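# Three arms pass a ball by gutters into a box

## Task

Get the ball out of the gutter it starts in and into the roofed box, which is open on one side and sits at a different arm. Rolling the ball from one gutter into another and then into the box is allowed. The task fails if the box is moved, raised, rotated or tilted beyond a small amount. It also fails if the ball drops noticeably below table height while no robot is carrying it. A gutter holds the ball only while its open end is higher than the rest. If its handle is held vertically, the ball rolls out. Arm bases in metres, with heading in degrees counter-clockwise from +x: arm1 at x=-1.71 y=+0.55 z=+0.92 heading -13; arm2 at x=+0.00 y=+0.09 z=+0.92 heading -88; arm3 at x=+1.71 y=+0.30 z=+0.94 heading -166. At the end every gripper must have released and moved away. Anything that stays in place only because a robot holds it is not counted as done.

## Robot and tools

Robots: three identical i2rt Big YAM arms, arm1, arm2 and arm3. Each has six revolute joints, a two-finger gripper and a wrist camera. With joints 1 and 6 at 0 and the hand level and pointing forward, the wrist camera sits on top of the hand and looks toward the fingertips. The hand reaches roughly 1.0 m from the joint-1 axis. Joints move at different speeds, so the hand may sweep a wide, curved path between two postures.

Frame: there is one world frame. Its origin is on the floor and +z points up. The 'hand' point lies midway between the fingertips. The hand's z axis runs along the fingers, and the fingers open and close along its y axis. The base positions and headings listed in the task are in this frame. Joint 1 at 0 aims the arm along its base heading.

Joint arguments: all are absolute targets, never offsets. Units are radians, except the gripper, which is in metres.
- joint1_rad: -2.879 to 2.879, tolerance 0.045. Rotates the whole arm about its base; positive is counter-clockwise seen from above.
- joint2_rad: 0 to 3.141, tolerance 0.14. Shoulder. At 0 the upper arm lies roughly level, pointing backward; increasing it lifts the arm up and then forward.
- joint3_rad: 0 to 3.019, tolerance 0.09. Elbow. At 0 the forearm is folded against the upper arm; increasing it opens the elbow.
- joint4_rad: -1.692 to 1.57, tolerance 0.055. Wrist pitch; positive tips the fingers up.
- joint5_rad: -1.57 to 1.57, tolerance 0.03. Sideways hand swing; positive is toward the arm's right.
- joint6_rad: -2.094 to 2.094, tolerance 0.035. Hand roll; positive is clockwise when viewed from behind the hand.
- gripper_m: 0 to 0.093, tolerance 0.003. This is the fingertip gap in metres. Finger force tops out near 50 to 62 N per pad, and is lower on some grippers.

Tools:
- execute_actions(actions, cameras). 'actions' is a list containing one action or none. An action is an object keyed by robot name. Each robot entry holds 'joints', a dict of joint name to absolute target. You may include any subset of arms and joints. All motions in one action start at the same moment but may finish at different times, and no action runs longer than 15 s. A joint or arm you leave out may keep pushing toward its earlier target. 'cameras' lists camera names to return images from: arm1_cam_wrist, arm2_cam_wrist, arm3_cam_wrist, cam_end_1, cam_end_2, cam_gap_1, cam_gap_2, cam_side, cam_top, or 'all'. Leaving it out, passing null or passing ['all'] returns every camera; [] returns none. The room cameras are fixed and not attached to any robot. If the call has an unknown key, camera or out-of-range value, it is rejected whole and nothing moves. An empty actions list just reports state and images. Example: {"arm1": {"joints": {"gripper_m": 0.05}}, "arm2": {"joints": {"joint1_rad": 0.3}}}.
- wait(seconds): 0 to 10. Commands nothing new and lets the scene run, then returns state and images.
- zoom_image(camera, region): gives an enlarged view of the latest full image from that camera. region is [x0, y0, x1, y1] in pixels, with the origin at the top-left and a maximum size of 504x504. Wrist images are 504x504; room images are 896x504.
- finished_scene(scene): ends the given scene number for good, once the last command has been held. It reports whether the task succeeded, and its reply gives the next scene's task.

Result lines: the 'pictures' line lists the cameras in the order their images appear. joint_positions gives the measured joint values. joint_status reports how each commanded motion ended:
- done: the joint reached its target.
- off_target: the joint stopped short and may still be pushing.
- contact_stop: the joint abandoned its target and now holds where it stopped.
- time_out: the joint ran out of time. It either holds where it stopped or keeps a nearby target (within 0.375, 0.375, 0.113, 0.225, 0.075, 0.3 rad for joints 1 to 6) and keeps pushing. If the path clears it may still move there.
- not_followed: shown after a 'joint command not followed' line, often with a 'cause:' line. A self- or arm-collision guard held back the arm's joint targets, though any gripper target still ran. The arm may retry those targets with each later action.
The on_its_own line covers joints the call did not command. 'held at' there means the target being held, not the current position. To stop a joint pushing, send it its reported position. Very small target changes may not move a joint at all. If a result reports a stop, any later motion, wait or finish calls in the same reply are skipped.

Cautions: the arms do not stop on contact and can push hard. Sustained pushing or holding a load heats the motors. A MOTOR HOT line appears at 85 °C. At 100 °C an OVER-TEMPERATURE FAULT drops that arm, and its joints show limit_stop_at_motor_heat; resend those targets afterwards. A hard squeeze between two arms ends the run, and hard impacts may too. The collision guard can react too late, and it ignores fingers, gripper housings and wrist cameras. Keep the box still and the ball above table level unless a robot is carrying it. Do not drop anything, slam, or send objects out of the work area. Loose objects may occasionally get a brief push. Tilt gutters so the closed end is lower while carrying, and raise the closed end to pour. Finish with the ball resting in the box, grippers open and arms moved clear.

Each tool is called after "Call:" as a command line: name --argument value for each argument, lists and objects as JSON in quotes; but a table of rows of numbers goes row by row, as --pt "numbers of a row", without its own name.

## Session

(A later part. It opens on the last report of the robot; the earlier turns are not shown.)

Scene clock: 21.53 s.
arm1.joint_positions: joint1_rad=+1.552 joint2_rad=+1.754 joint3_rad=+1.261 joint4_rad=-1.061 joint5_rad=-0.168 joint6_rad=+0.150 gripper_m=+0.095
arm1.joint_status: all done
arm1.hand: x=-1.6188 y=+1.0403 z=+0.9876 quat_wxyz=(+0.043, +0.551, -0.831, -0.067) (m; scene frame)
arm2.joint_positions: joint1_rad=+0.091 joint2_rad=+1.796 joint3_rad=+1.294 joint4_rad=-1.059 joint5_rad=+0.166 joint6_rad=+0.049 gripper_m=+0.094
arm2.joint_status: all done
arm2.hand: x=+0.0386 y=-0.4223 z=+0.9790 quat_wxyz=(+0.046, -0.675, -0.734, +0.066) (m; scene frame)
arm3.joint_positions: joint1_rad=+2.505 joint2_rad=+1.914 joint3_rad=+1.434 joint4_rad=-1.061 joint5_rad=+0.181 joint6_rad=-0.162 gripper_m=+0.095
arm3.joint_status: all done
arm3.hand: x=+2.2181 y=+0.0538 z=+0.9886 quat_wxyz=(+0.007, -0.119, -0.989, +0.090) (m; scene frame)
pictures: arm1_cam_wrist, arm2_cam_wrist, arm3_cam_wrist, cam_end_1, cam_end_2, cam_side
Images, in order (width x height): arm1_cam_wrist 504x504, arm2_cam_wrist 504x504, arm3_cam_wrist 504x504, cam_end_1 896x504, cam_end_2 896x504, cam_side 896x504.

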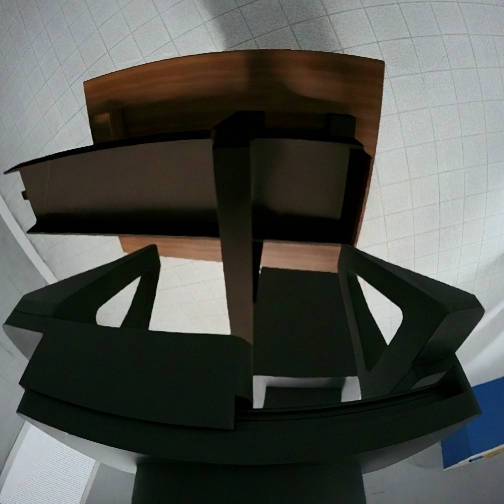

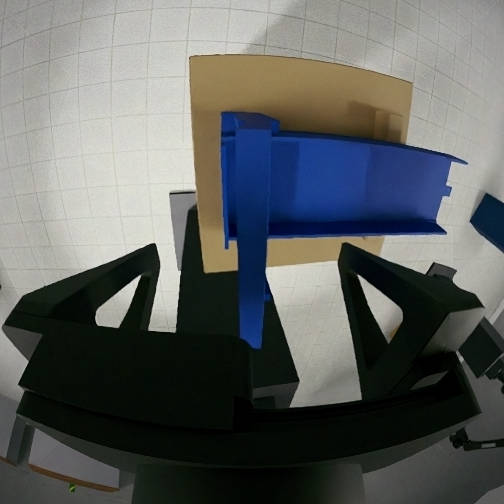

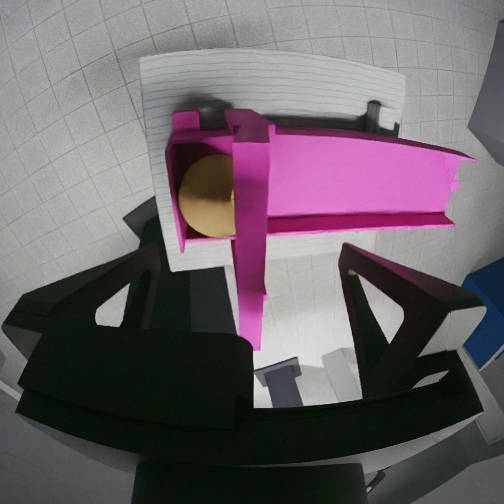

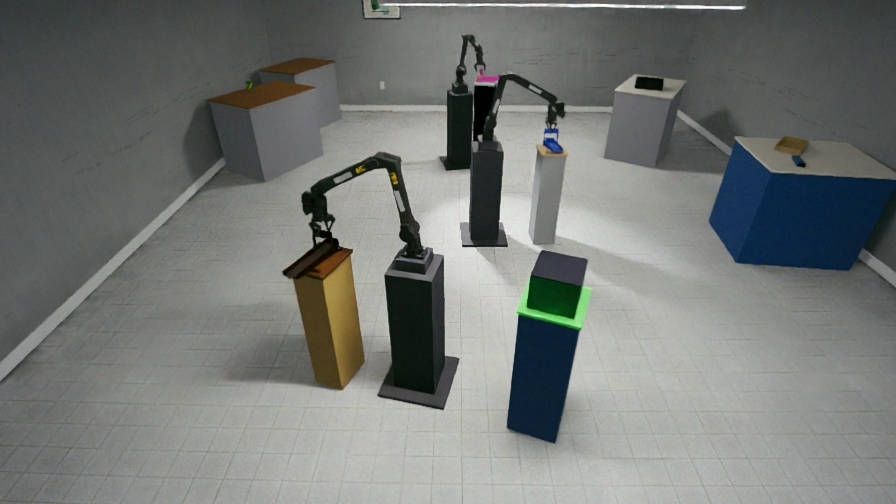

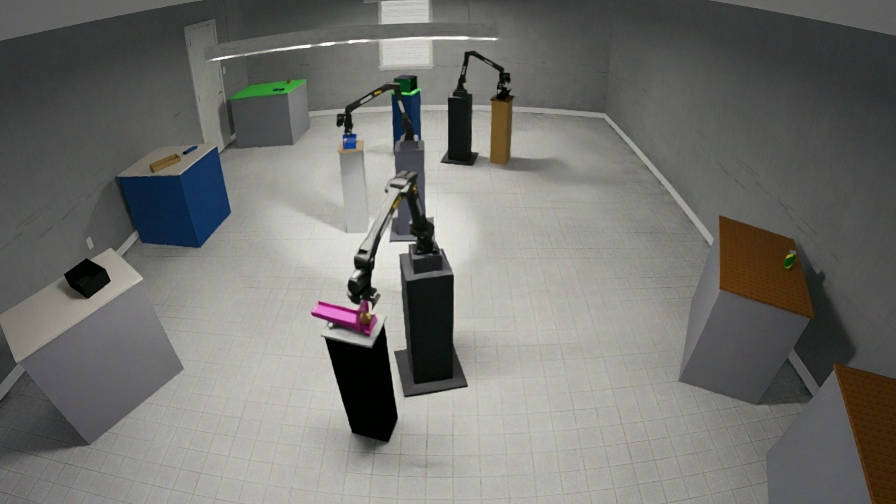

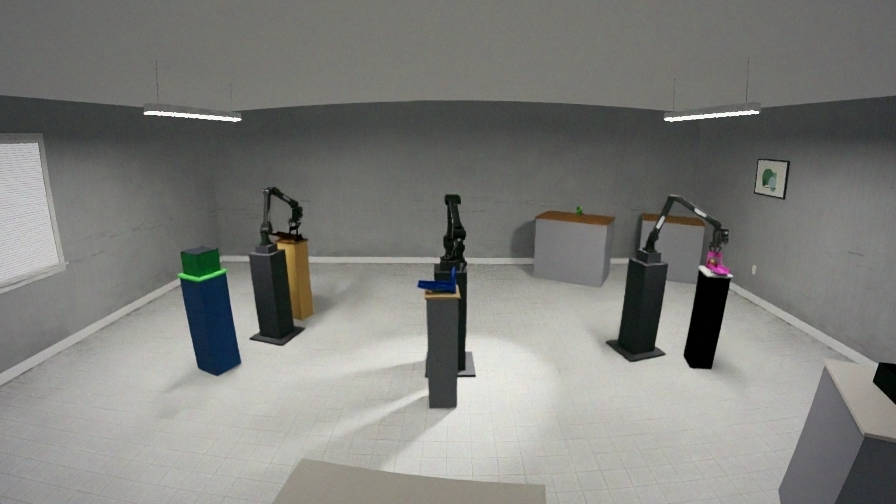

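Call:
zoom_image --camera "cam_end_1" --region '[520, 95, 590, 165]'

Call:
zoom_image --camera "cam_side" --region '[685, 220, 750, 285]'

Call:
zoom_image --camera "cam_end_2" --region '[310, 260, 400, 350]'

Call:
zoom_image --camera "cam_end_1" --region '[275, 185, 375, 285]'

Region (520, 95, 590, 165) of cam_end_1's 896x504 image, scaled by 7.200, with more detail than that image has.

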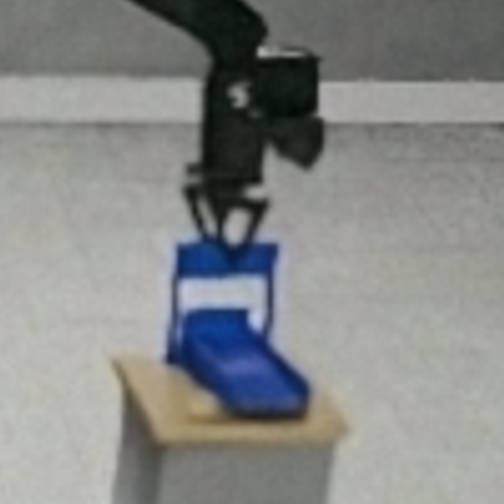

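Region (685, 220, 750, 285) of cam_side's 896x504 image, scaled by 7.754, with more detail than that image has.

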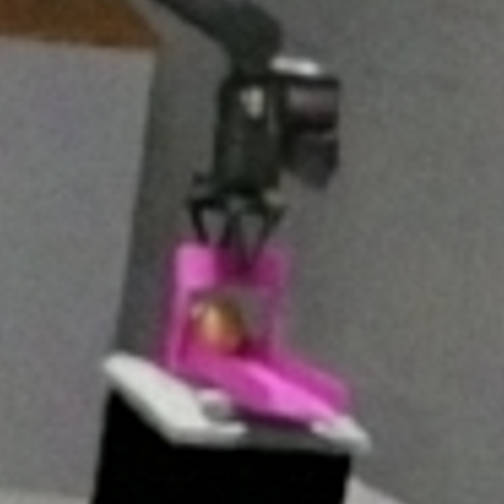

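Region (310, 260, 400, 350) of cam_end_2's 896x504 image, scaled by 5.600, with more detail than that image has.

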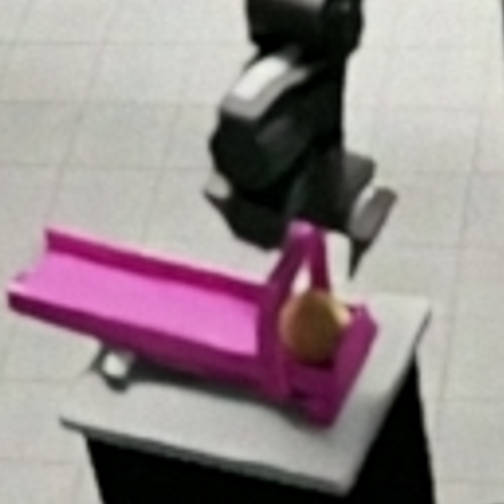

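Region (275, 185, 375, 285) of cam_end_1's 896x504 image, scaled by 5.040, with more detail than that image has.

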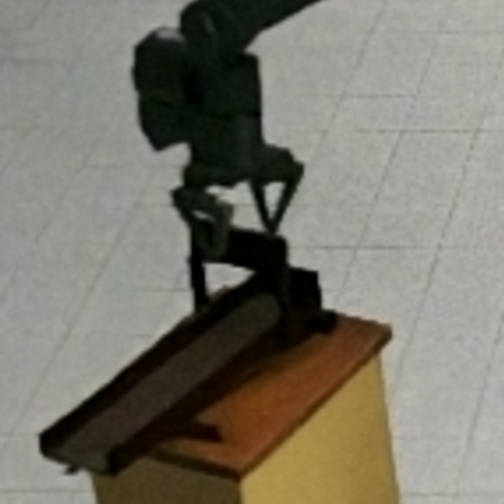

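Call:
execute_actions --actions '[{"arm1":{"joints":{"joint1_rad":1.578,"joint2_rad":1.776,"gripper_m":0.035}},"arm2":{"joints":{"joint1_rad":0.072,"joint2_rad":1.834,"gripper_m":0.035}},"arm3":{"joints":{"joint1_rad":2.5,"joint2_rad":1.94,"gripper_m":0.035}}}]' --cameras '["arm1_cam_wrist","arm2_cam_wrist","arm3_cam_wrist"]'

Scene clock: 22.67 s.
arm1.joint_positions: joint1_rad=+1.568 joint2_rad=+1.754 joint3_rad=+1.261 joint4_rad=-1.061 joint5_rad=-0.168 joint6_rad=+0.150 gripper_m=+0.035
arm1.joint_status: all done
arm1.hand: x=-1.6267 y=+1.0418 z=+0.9876 quat_wxyz=(+0.044, +0.557, -0.827, -0.066) (m; scene frame)
arm2.joint_positions: joint1_rad=+0.083 joint2_rad=+1.808 joint3_rad=+1.294 joint4_rad=-1.059 joint5_rad=+0.166 joint6_rad=+0.049 gripper_m=+0.035
arm2.joint_status: all done
arm2.hand: x=+0.0342 y=-0.4217 z=+0.9731 quat_wxyz=(+0.051, -0.678, -0.731, +0.062) (m; scene frame)
arm3.joint_positions: joint1_rad=+2.505 joint2_rad=+1.917 joint3_rad=+1.434 joint4_rad=-1.061 joint5_rad=+0.181 joint6_rad=-0.162 gripper_m=+0.035
arm3.joint_status: all done
arm3.hand: x=+2.2179 y=+0.0539 z=+0.9868 quat_wxyz=(+0.008, -0.119, -0.989, +0.089) (m; scene frame)
pictures: arm1_cam_wrist, arm2_cam_wrist, arm3_cam_wrist
Images, in order (width x height): arm1_cam_wrist 504x504, arm2_cam_wrist 504x504, arm3_cam_wrist 504x504.

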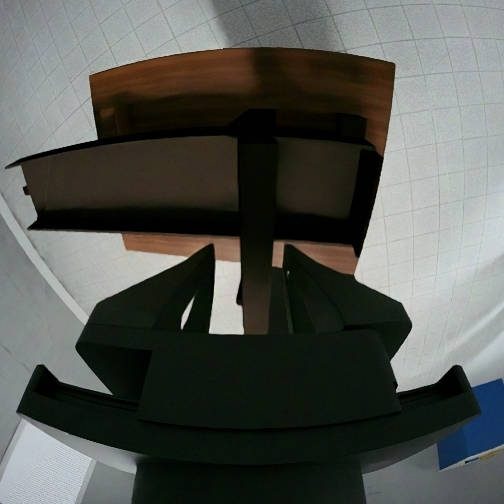

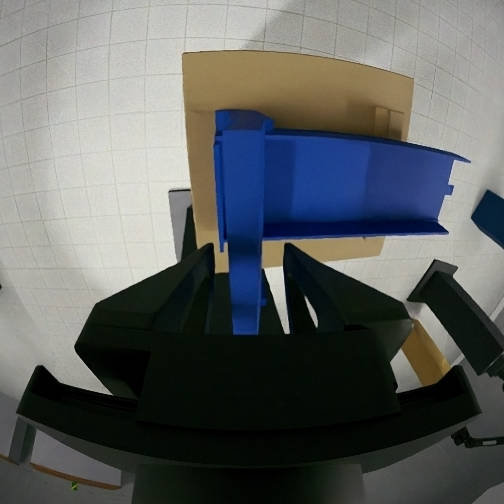

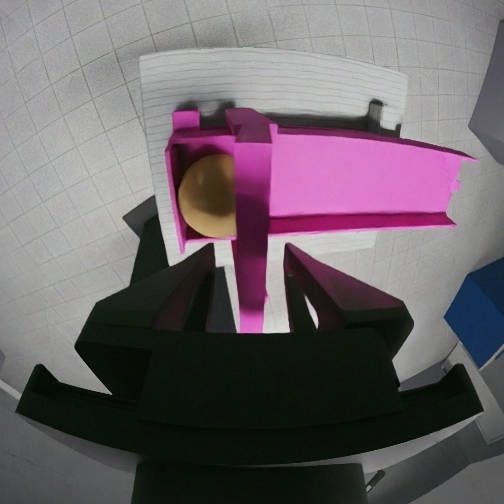

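Call:
execute_actions --actions '[{"arm1":{"joints":{"joint2_rad":1.797}},"arm2":{"joints":{"joint2_rad":1.85}},"arm3":{"joints":{"joint2_rad":1.96}}}]' --cameras '["arm3_cam_wrist","cam_side","cam_end_1"]'

Scene clock: 23.40 s.
arm1.joint_positions: joint1_rad=+1.568 joint2_rad=+1.779 joint3_rad=+1.261 joint4_rad=-1.061 joint5_rad=-0.168 joint6_rad=+0.150 gripper_m=+0.035
arm1.joint_status: all done
arm1.hand: x=-1.6270 y=+1.0401 z=+0.9754 quat_wxyz=(+0.053, +0.556, -0.827, -0.058) (m; scene frame)
arm2.joint_positions: joint1_rad=+0.083 joint2_rad=+1.826 joint3_rad=+1.294 joint4_rad=-1.059 joint5_rad=+0.166 joint6_rad=+0.049 gripper_m=+0.035
arm2.joint_status: all done
arm2.hand: x=+0.0341 y=-0.4203 z=+0.9645 quat_wxyz=(+0.058, -0.677, -0.732, +0.056) (m; scene frame)
arm3.joint_positions: joint1_rad=+2.505 joint2_rad=+1.944 joint3_rad=+1.434 joint4_rad=-1.061 joint5_rad=+0.181 joint6_rad=-0.162 gripper_m=+0.035
arm3.joint_status: all done
arm3.hand: x=+2.2156 y=+0.0549 z=+0.9724 quat_wxyz=(+0.021, -0.118, -0.989, +0.085) (m; scene frame)
pictures: arm3_cam_wrist, cam_end_1, cam_side
Images, in order (width x height): arm3_cam_wrist 504x504, cam_end_1 896x504, cam_side 896x504.

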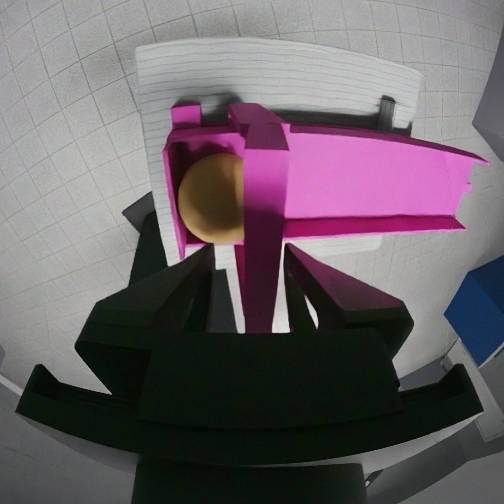

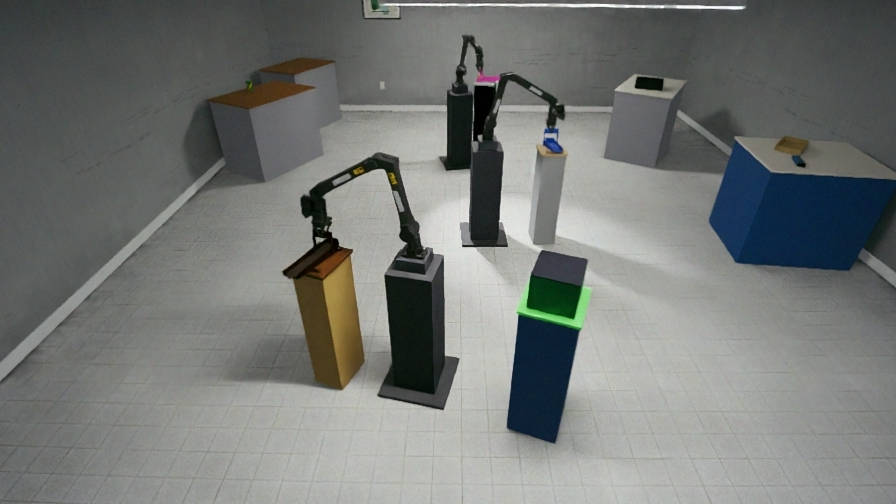

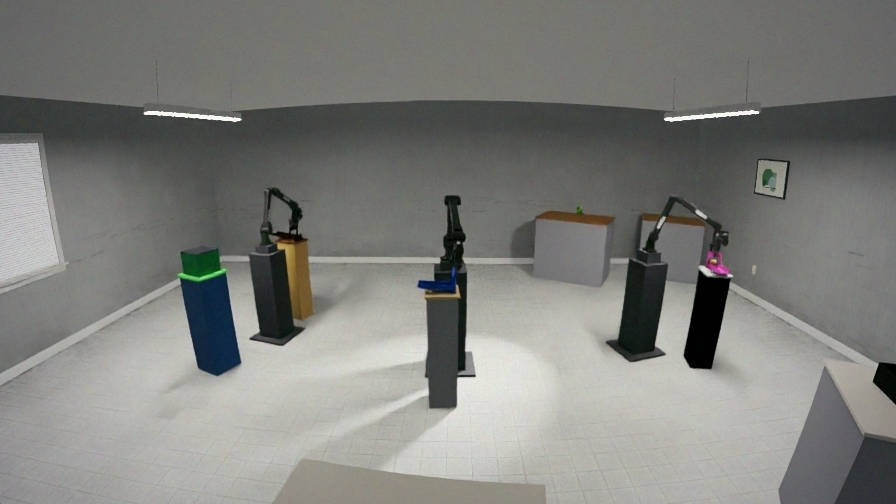

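Call:
execute_actions --actions '[{"arm1":{"joints":{"gripper_m":0.0}},"arm2":{"joints":{"gripper_m":0.0}},"arm3":{"joints":{"joint1_rad":2.49,"gripper_m":0.0}}}]' --cameras '["arm1_cam_wrist","arm2_cam_wrist","arm3_cam_wrist","cam_side","cam_end_1"]'

Scene clock: 24.17 s.
arm1.joint_positions: joint1_rad=+1.569 joint2_rad=+1.775 joint3_rad=+1.261 joint4_rad=-1.061 joint5_rad=-0.181 joint6_rad=+0.150 gripper_m=+0.012
arm1.joint_status: gripper_m off_target (ended at +0.012, target +0.000)
arm1.hand: x=-1.6295 y=+1.0411 z=+0.9779 quat_wxyz=(+0.056, +0.557, -0.826, -0.064) (m; scene frame)
arm2.joint_positions: joint1_rad=+0.083 joint2_rad=+1.823 joint3_rad=+1.294 joint4_rad=-1.058 joint5_rad=+0.182 joint6_rad=+0.050 gripper_m=+0.012
arm2.joint_status: gripper_m off_target (ended at +0.012, target +0.000)
arm2.hand: x=+0.0315 y=-0.4212 z=+0.9665 quat_wxyz=(+0.061, -0.677, -0.731, +0.063) (m; scene frame)
arm3.joint_positions: joint1_rad=+2.500 joint2_rad=+1.942 joint3_rad=+1.434 joint4_rad=-1.060 joint5_rad=+0.191 joint6_rad=-0.160 gripper_m=+0.012
arm3.joint_status: gripper_m off_target (ended at +0.012, target +0.000); the others done
arm3.hand: x=+2.2141 y=+0.0504 z=+0.9740 quat_wxyz=(+0.021, -0.121, -0.988, +0.091) (m; scene frame)
pictures: arm1_cam_wrist, arm2_cam_wrist, arm3_cam_wrist, cam_end_1, cam_side
Images, in order (width x height): arm1_cam_wrist 504x504, arm2_cam_wrist 504x504, arm3_cam_wrist 504x504, cam_end_1 896x504, cam_side 896x504.

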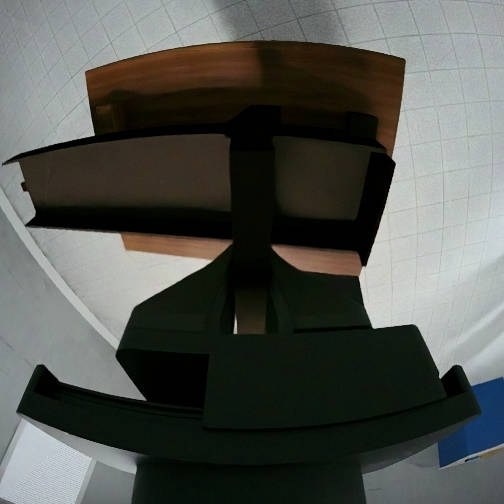

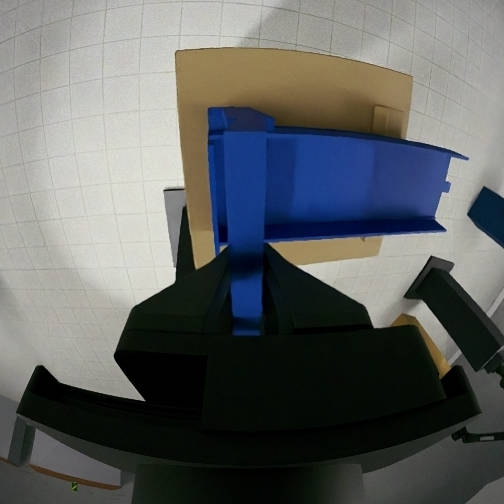

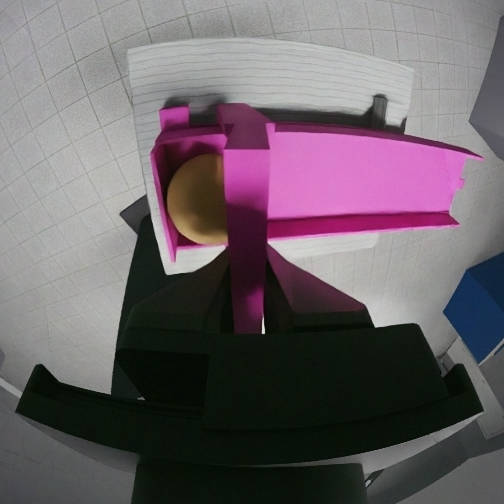

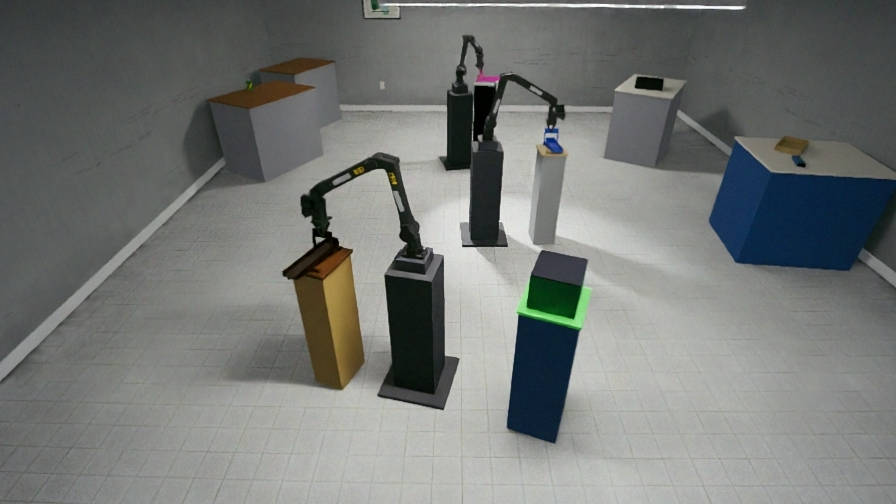

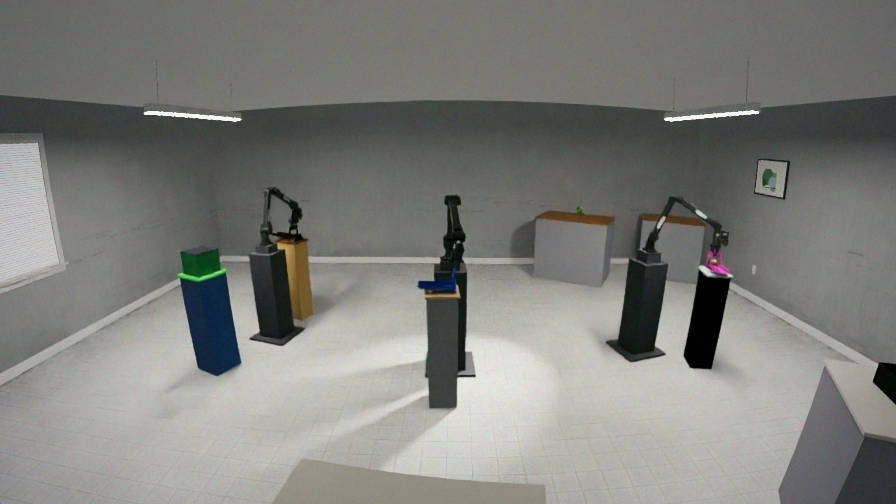

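Call:
execute_actions --actions '[{"arm1":{"joints":{"joint2_rad":1.55,"joint5_rad":-0.25}},"arm2":{"joints":{"joint2_rad":1.6,"joint5_rad":0.25}},"arm3":{"joints":{"joint2_rad":1.8,"joint5_rad":0.4}}}]' --cameras '["arm3_cam_wrist","cam_side","cam_end_2"]'

Scene clock: 25.93 s.
arm1.joint_positions: joint1_rad=+1.569 joint2_rad=+1.549 joint3_rad=+1.250 joint4_rad=-1.060 joint5_rad=-0.244 joint6_rad=+0.151 gripper_m=+0.012
arm1.joint_status: all done
arm1.hand: x=-1.6409 y=+1.0437 z=+1.0838 quat_wxyz=(-0.002, +0.563, -0.811, -0.159) (m; scene frame)
arm2.joint_positions: joint1_rad=+0.083 joint2_rad=+1.587 joint3_rad=+1.281 joint4_rad=-1.058 joint5_rad=+0.244 joint6_rad=+0.050 gripper_m=+0.011
arm2.joint_status: all done
arm2.hand: x=+0.0207 y=-0.4239 z=+1.0792 quat_wxyz=(-0.004, -0.681, -0.715, +0.158) (m; scene frame)
arm3.joint_positions: joint1_rad=+2.495 joint2_rad=+1.795 joint3_rad=+1.421 joint4_rad=-1.059 joint5_rad=+0.392 joint6_rad=-0.160 gripper_m=+0.012
arm3.joint_status: all done
arm3.hand: x=+2.2015 y=+0.0163 z=+1.0575 quat_wxyz=(-0.014, -0.135, -0.970, +0.204) (m; scene frame)
pictures: arm3_cam_wrist, cam_end_2, cam_side
Images, in order (width x height): arm3_cam_wrist 504x504, cam_end_2 896x504, cam_side 896x504.

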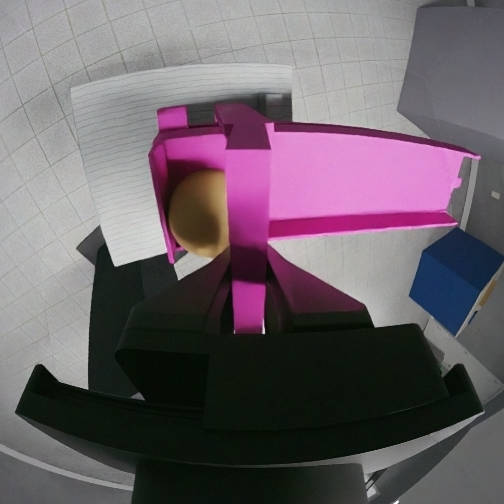

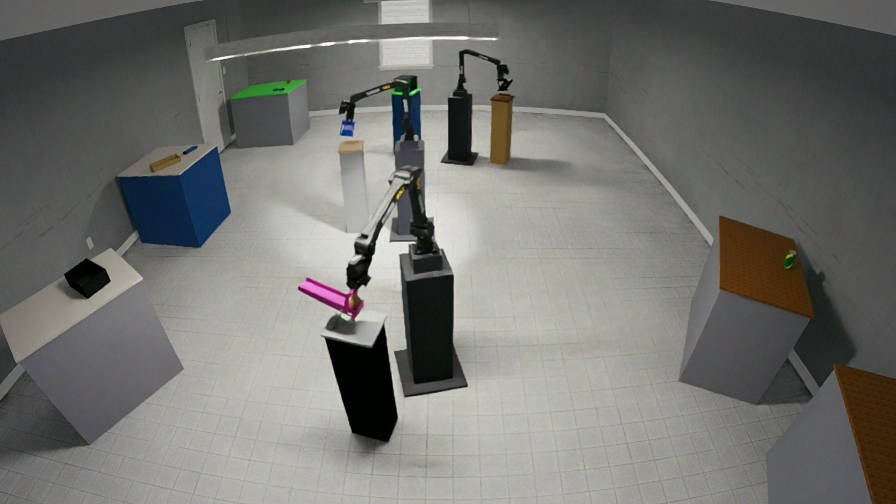

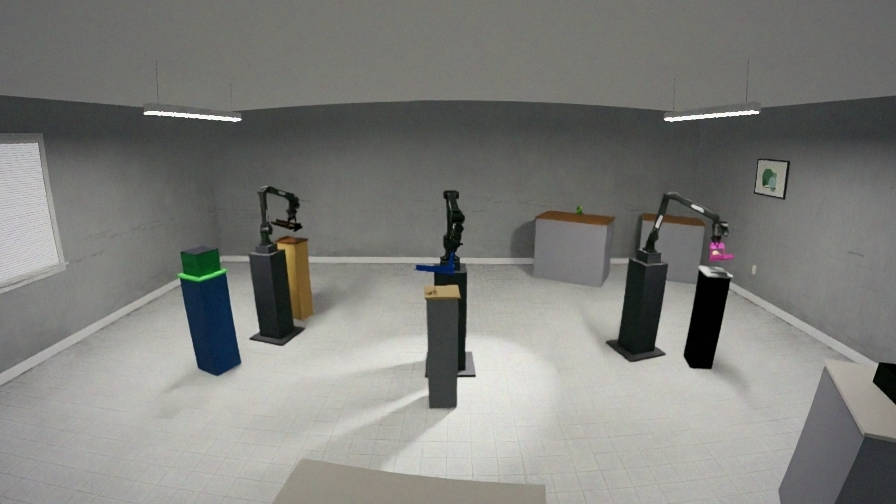

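Call:
zoom_image --camera "cam_side" --region '[400, 220, 490, 310]'

Call:
zoom_image --camera "cam_end_2" --region '[380, 60, 440, 110]'

Region (400, 220, 490, 310) of cam_side's 896x504 image, scaled by 5.600, with more detail than that image has.

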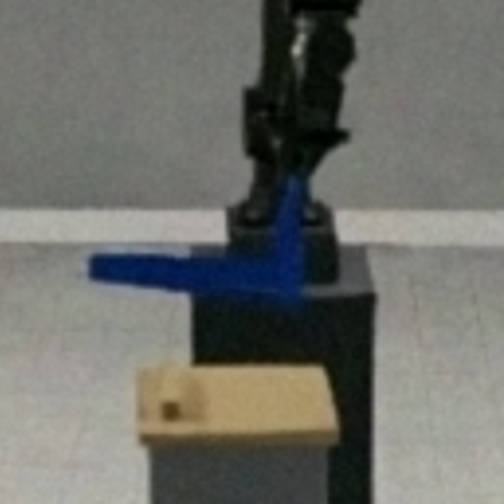

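Region (380, 60, 440, 110) of cam_end_2's 896x504 image, scaled by 8.400, with more detail than that image has.

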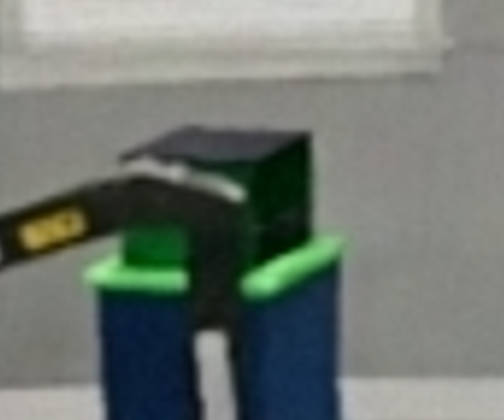

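Call:
execute_actions --actions '[{"arm1":{"joints":{"joint1_rad":0.0,"joint2_rad":1.2,"joint3_rad":1.25,"joint4_rad":-1.3,"joint5_rad":0,"joint6_rad":1.571}},"arm2":{"joints":{"joint1_rad":1.658,"joint5_rad":0,"joint6_rad":-1.571}},"arm3":{"joints":{"joint2_rad":1.55,"joint6_rad":-0.9}}}]' --cameras '["arm3_cam_wrist","cam_side"]'

Scene clock: 28.87 s.
arm1.joint_positions: joint1_rad=+0.002 joint2_rad=+1.215 joint3_rad=+1.250 joint4_rad=-1.293 joint5_rad=+0.002 joint6_rad=+1.556 gripper_m=+0.012
arm1.joint_status: all done
arm1.hand: x=-1.3188 y=+0.4546 z=+1.2105 quat_wxyz=(-0.125, -0.770, -0.617, -0.102) (m; scene frame)
arm2.joint_positions: joint1_rad=+1.664 joint2_rad=+1.596 joint3_rad=+1.281 joint4_rad=-1.052 joint5_rad=-0.002 joint6_rad=-1.561 gripper_m=+0.012
arm2.joint_status: all done
arm2.hand: x=+0.5067 y=+0.1557 z=+1.0713 quat_wxyz=(-0.079, +0.746, -0.658, +0.069) (m; scene frame)
arm3.joint_positions: joint1_rad=+2.495 joint2_rad=+1.557 joint3_rad=+1.417 joint4_rad=-1.059 joint5_rad=+0.394 joint6_rad=-0.894 gripper_m=+0.012
arm3.joint_status: all done
arm3.hand: x=+2.1890 y=+0.0207 z=+1.1831 quat_wxyz=(-0.031, +0.195, -0.944, +0.262) (m; scene frame)
pictures: arm3_cam_wrist, cam_side
Images, in order (width x height): arm3_cam_wrist 504x504, cam_side 896x504.

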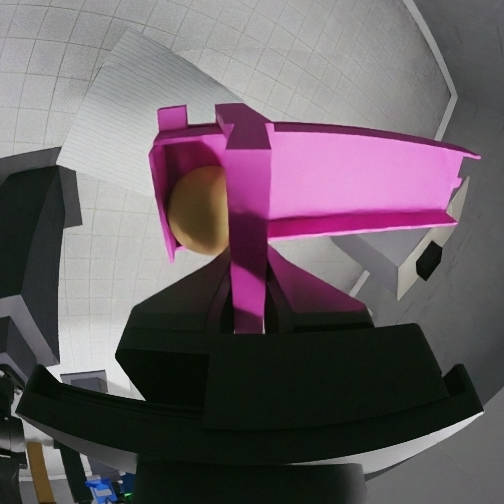

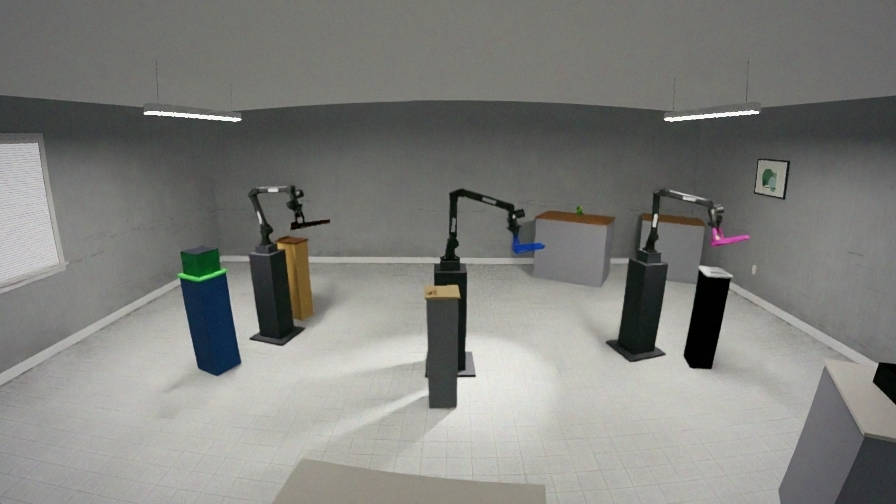

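Call:
execute_actions --actions '[{"arm1":{"joints":{"joint1_rad":-2.35}},"arm2":{"joints":{"joint2_rad":2.036,"joint3_rad":1.82,"joint4_rad":-1.044,"joint6_rad":-1.58}},"arm3":{"joints":{"joint1_rad":1.3,"joint2_rad":1.38,"joint5_rad":0,"joint6_rad":-1.578}}}]' --cameras '["arm1_cam_wrist","arm3_cam_wrist","cam_side","cam_end_1"]'

Scene clock: 31.20 s.
arm1.joint_positions: joint1_rad=-2.348 joint2_rad=+1.215 joint3_rad=+1.250 joint4_rad=-1.293 joint5_rad=+0.002 joint6_rad=+1.559 gripper_m=+0.012
arm1.joint_status: all done
arm1.hand: x=-2.0671 y=+0.3322 z=+1.2004 quat_wxyz=(-0.130, -0.868, +0.474, +0.073) (m; scene frame)
arm2.joint_positions: joint1_rad=+1.664 joint2_rad=+2.045 joint3_rad=+1.759 joint4_rad=-1.050 joint5_rad=-0.002 joint6_rad=-1.571 gripper_m=+0.011
arm2.joint_status: all done
arm2.hand: x=+0.6722 y=+0.1779 z=+1.0141 quat_wxyz=(-0.090, +0.748, -0.653, +0.080) (m; scene frame)
arm3.joint_positions: joint1_rad=+1.294 joint2_rad=+1.396 joint3_rad=+1.417 joint4_rad=-1.059 joint5_rad=+0.004 joint6_rad=-1.572 gripper_m=+0.012
arm3.joint_status: all done
arm3.hand: x=+1.6910 y=-0.2301 z=+1.2506 quat_wxyz=(+0.004, -0.020, -0.965, +0.262) (m; scene frame)
pictures: arm1_cam_wrist, arm3_cam_wrist, cam_end_1, cam_side
Images, in order (width x height): arm1_cam_wrist 504x504, arm3_cam_wrist 504x504, cam_end_1 896x504, cam_side 896x504.

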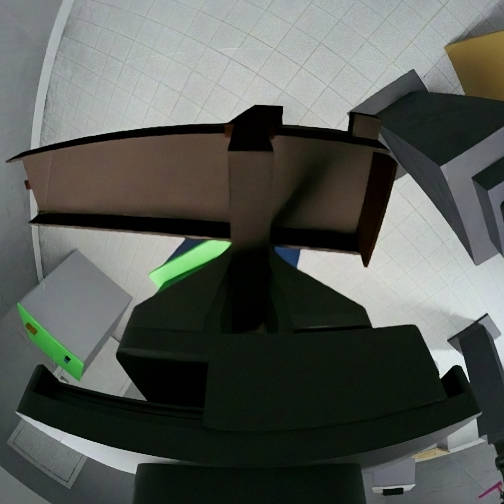

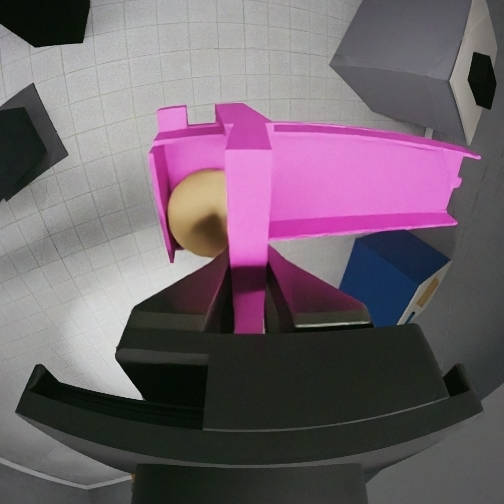

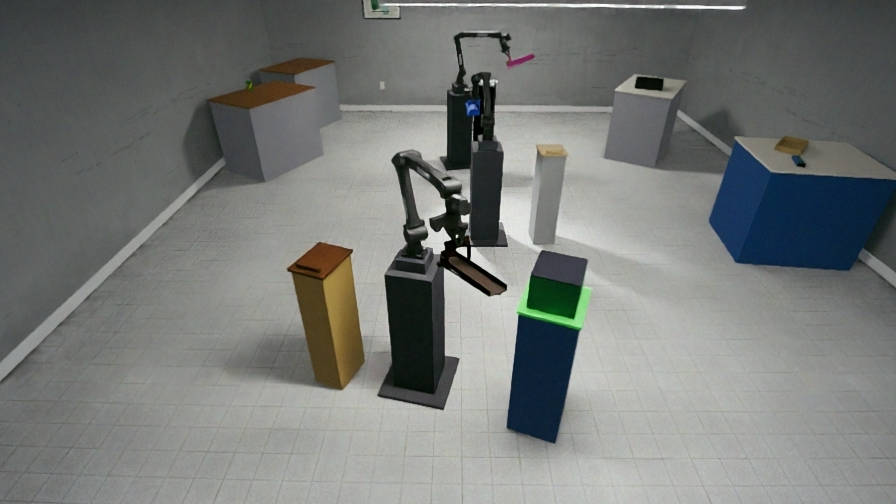

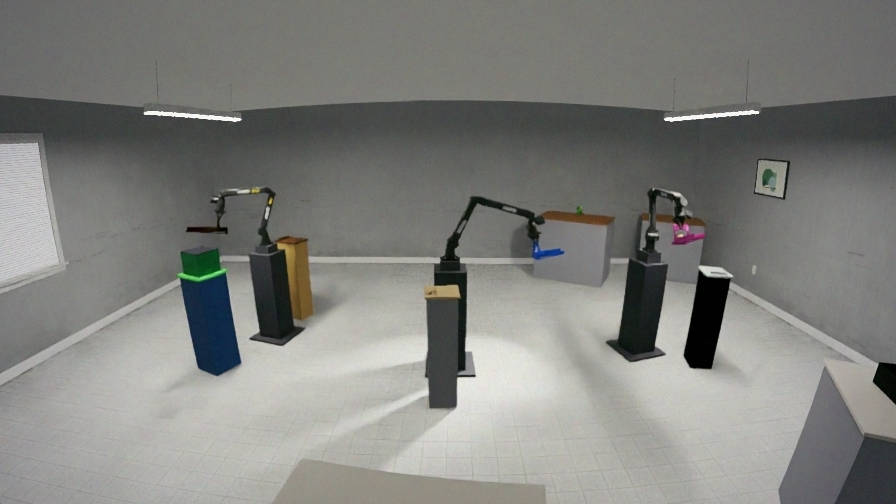

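Call:
execute_actions --actions '[{"arm1":{"joints":{"joint6_rad":0.95}},"arm2":{"joints":{"joint3_rad":1.88}},"arm3":{"joints":{"joint1_rad":-0.115}}}]' --cameras '["arm1_cam_wrist","arm3_cam_wrist","cam_side","cam_gap_2"]'

Scene clock: 33.13 s.
arm1.joint_positions: joint1_rad=-2.348 joint2_rad=+1.215 joint3_rad=+1.250 joint4_rad=-1.293 joint5_rad=+0.002 joint6_rad=+0.964 gripper_m=+0.012
arm1.joint_status: all done
arm1.hand: x=-2.0671 y=+0.3322 z=+1.2004 quat_wxyz=(-0.103, -0.969, +0.199, +0.108) (m; scene frame)
arm2.joint_positions: joint1_rad=+1.664 joint2_rad=+2.045 joint3_rad=+1.823 joint4_rad=-1.050 joint5_rad=-0.002 joint6_rad=-1.572 gripper_m=+0.011
arm2.joint_status: all done
arm2.hand: x=+0.6930 y=+0.1808 z=+1.0418 quat_wxyz=(-0.114, +0.745, -0.650, +0.101) (m; scene frame)
arm3.joint_positions: joint1_rad=-0.121 joint2_rad=+1.396 joint3_rad=+1.417 joint4_rad=-1.059 joint5_rad=+0.003 joint6_rad=-1.574 gripper_m=+0.012
arm3.joint_status: all done
arm3.hand: x=+1.1865 y=+0.2382 z=+1.2479 quat_wxyz=(+0.175, -0.641, -0.723, +0.192) (m; scene frame)
pictures: arm1_cam_wrist, arm3_cam_wrist, cam_gap_2, cam_side
Images, in order (width x height): arm1_cam_wrist 504x504, arm3_cam_wrist 504x504, cam_gap_2 896x504, cam_side 896x504.

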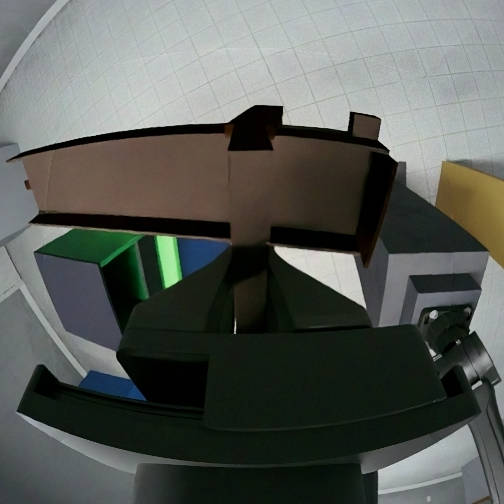

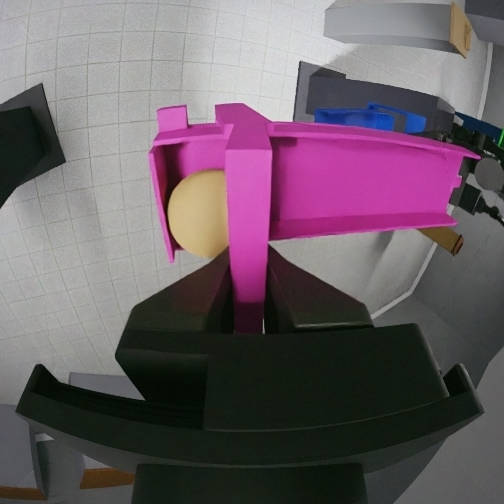

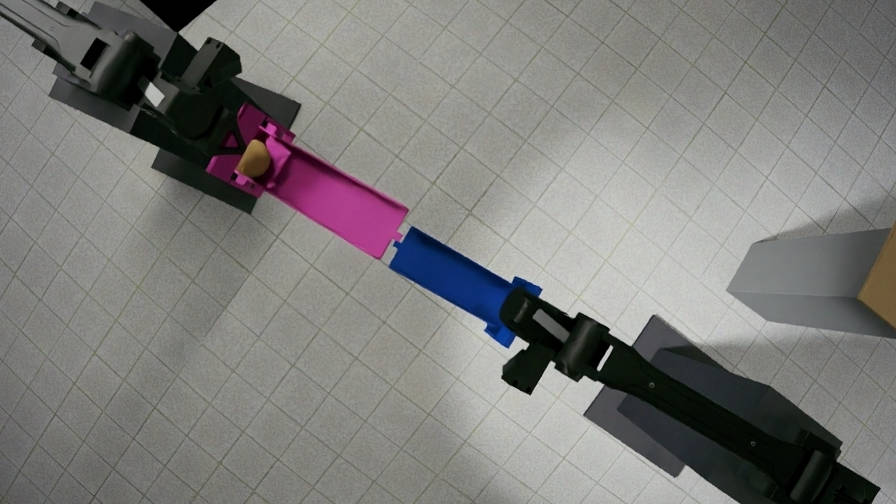

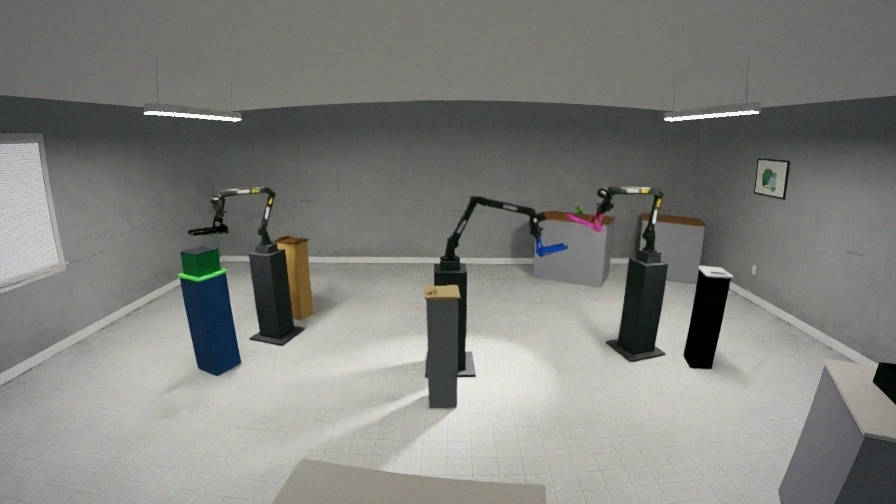

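Call:
zoom_image --camera "arm1_cam_wrist" --region '[20, 210, 240, 370]'

Call:
zoom_image --camera "cam_side" --region '[510, 175, 630, 275]'

Region (20, 210, 240, 370) of arm1_cam_wrist's 504x504 image, scaled by 2.291, with more detail than that image has; it fills the top 367 rows of this view, and the rest is white.

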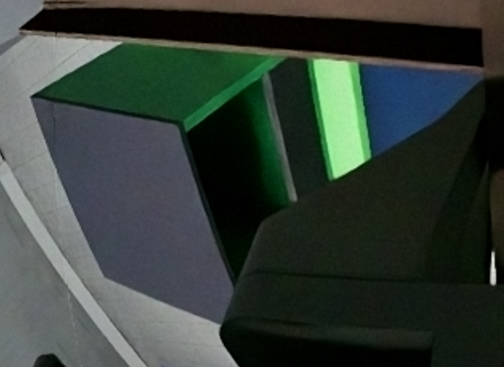

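Region (510, 175, 630, 275) of cam_side's 896x504 image, scaled by 4.200, with more detail than that image has.

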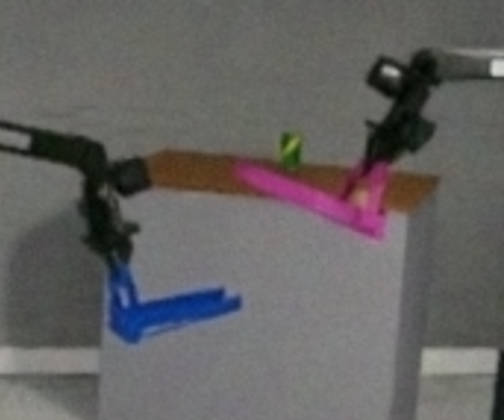

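Call:
execute_actions --actions '[{"arm1":{"joints":{"joint1_rad":-2.0,"joint6_rad":1.75}},"arm3":{"joints":{"joint2_rad":1.64,"joint3_rad":1.76,"joint4_rad":-1.13}}}]' --cameras '["arm1_cam_wrist","cam_side"]'

Scene clock: 35.10 s.
arm1.joint_positions: joint1_rad=-1.996 joint2_rad=+1.215 joint3_rad=+1.250 joint4_rad=-1.293 joint5_rad=-0.001 joint6_rad=+1.735 gripper_m=+0.012
arm1.joint_status: all done
arm1.hand: x=-1.9703 y=+0.2250 z=+1.2010 quat_wxyz=(-0.146, -0.906, +0.396, +0.033) (m; scene frame)
arm2.joint_positions: joint1_rad=+1.664 joint2_rad=+2.045 joint3_rad=+1.823 joint4_rad=-1.050 joint5_rad=-0.002 joint6_rad=-1.572 gripper_m=+0.011
arm2.joint_status: not commanded
arm2.hand: x=+0.6930 y=+0.1808 z=+1.0418 quat_wxyz=(-0.114, +0.745, -0.650, +0.101) (m; scene frame)
arm3.joint_positions: joint1_rad=-0.121 joint2_rad=+1.668 joint3_rad=+1.679 joint4_rad=-1.135 joint5_rad=+0.003 joint6_rad=-1.574 gripper_m=+0.012
arm3.joint_status: all done
arm3.hand: x=+1.1028 y=+0.2284 z=+1.2188 quat_wxyz=(+0.147, -0.648, -0.730, +0.161) (m; scene frame)
pictures: arm1_cam_wrist, cam_side
Images, in order (width x height): arm1_cam_wrist 504x504, cam_side 896x504.

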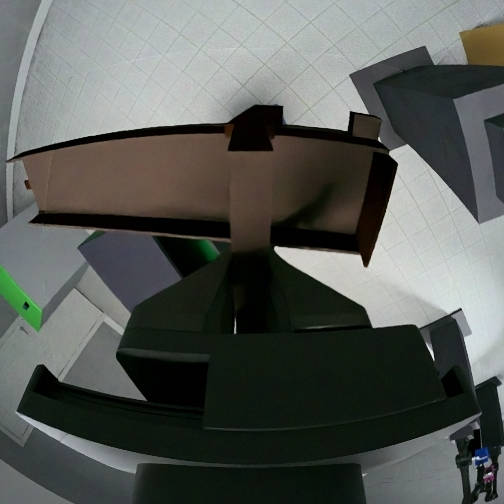

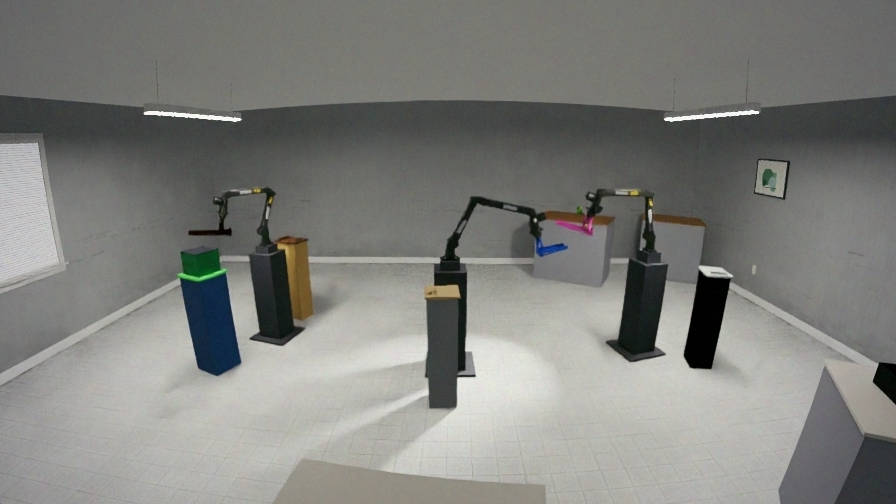

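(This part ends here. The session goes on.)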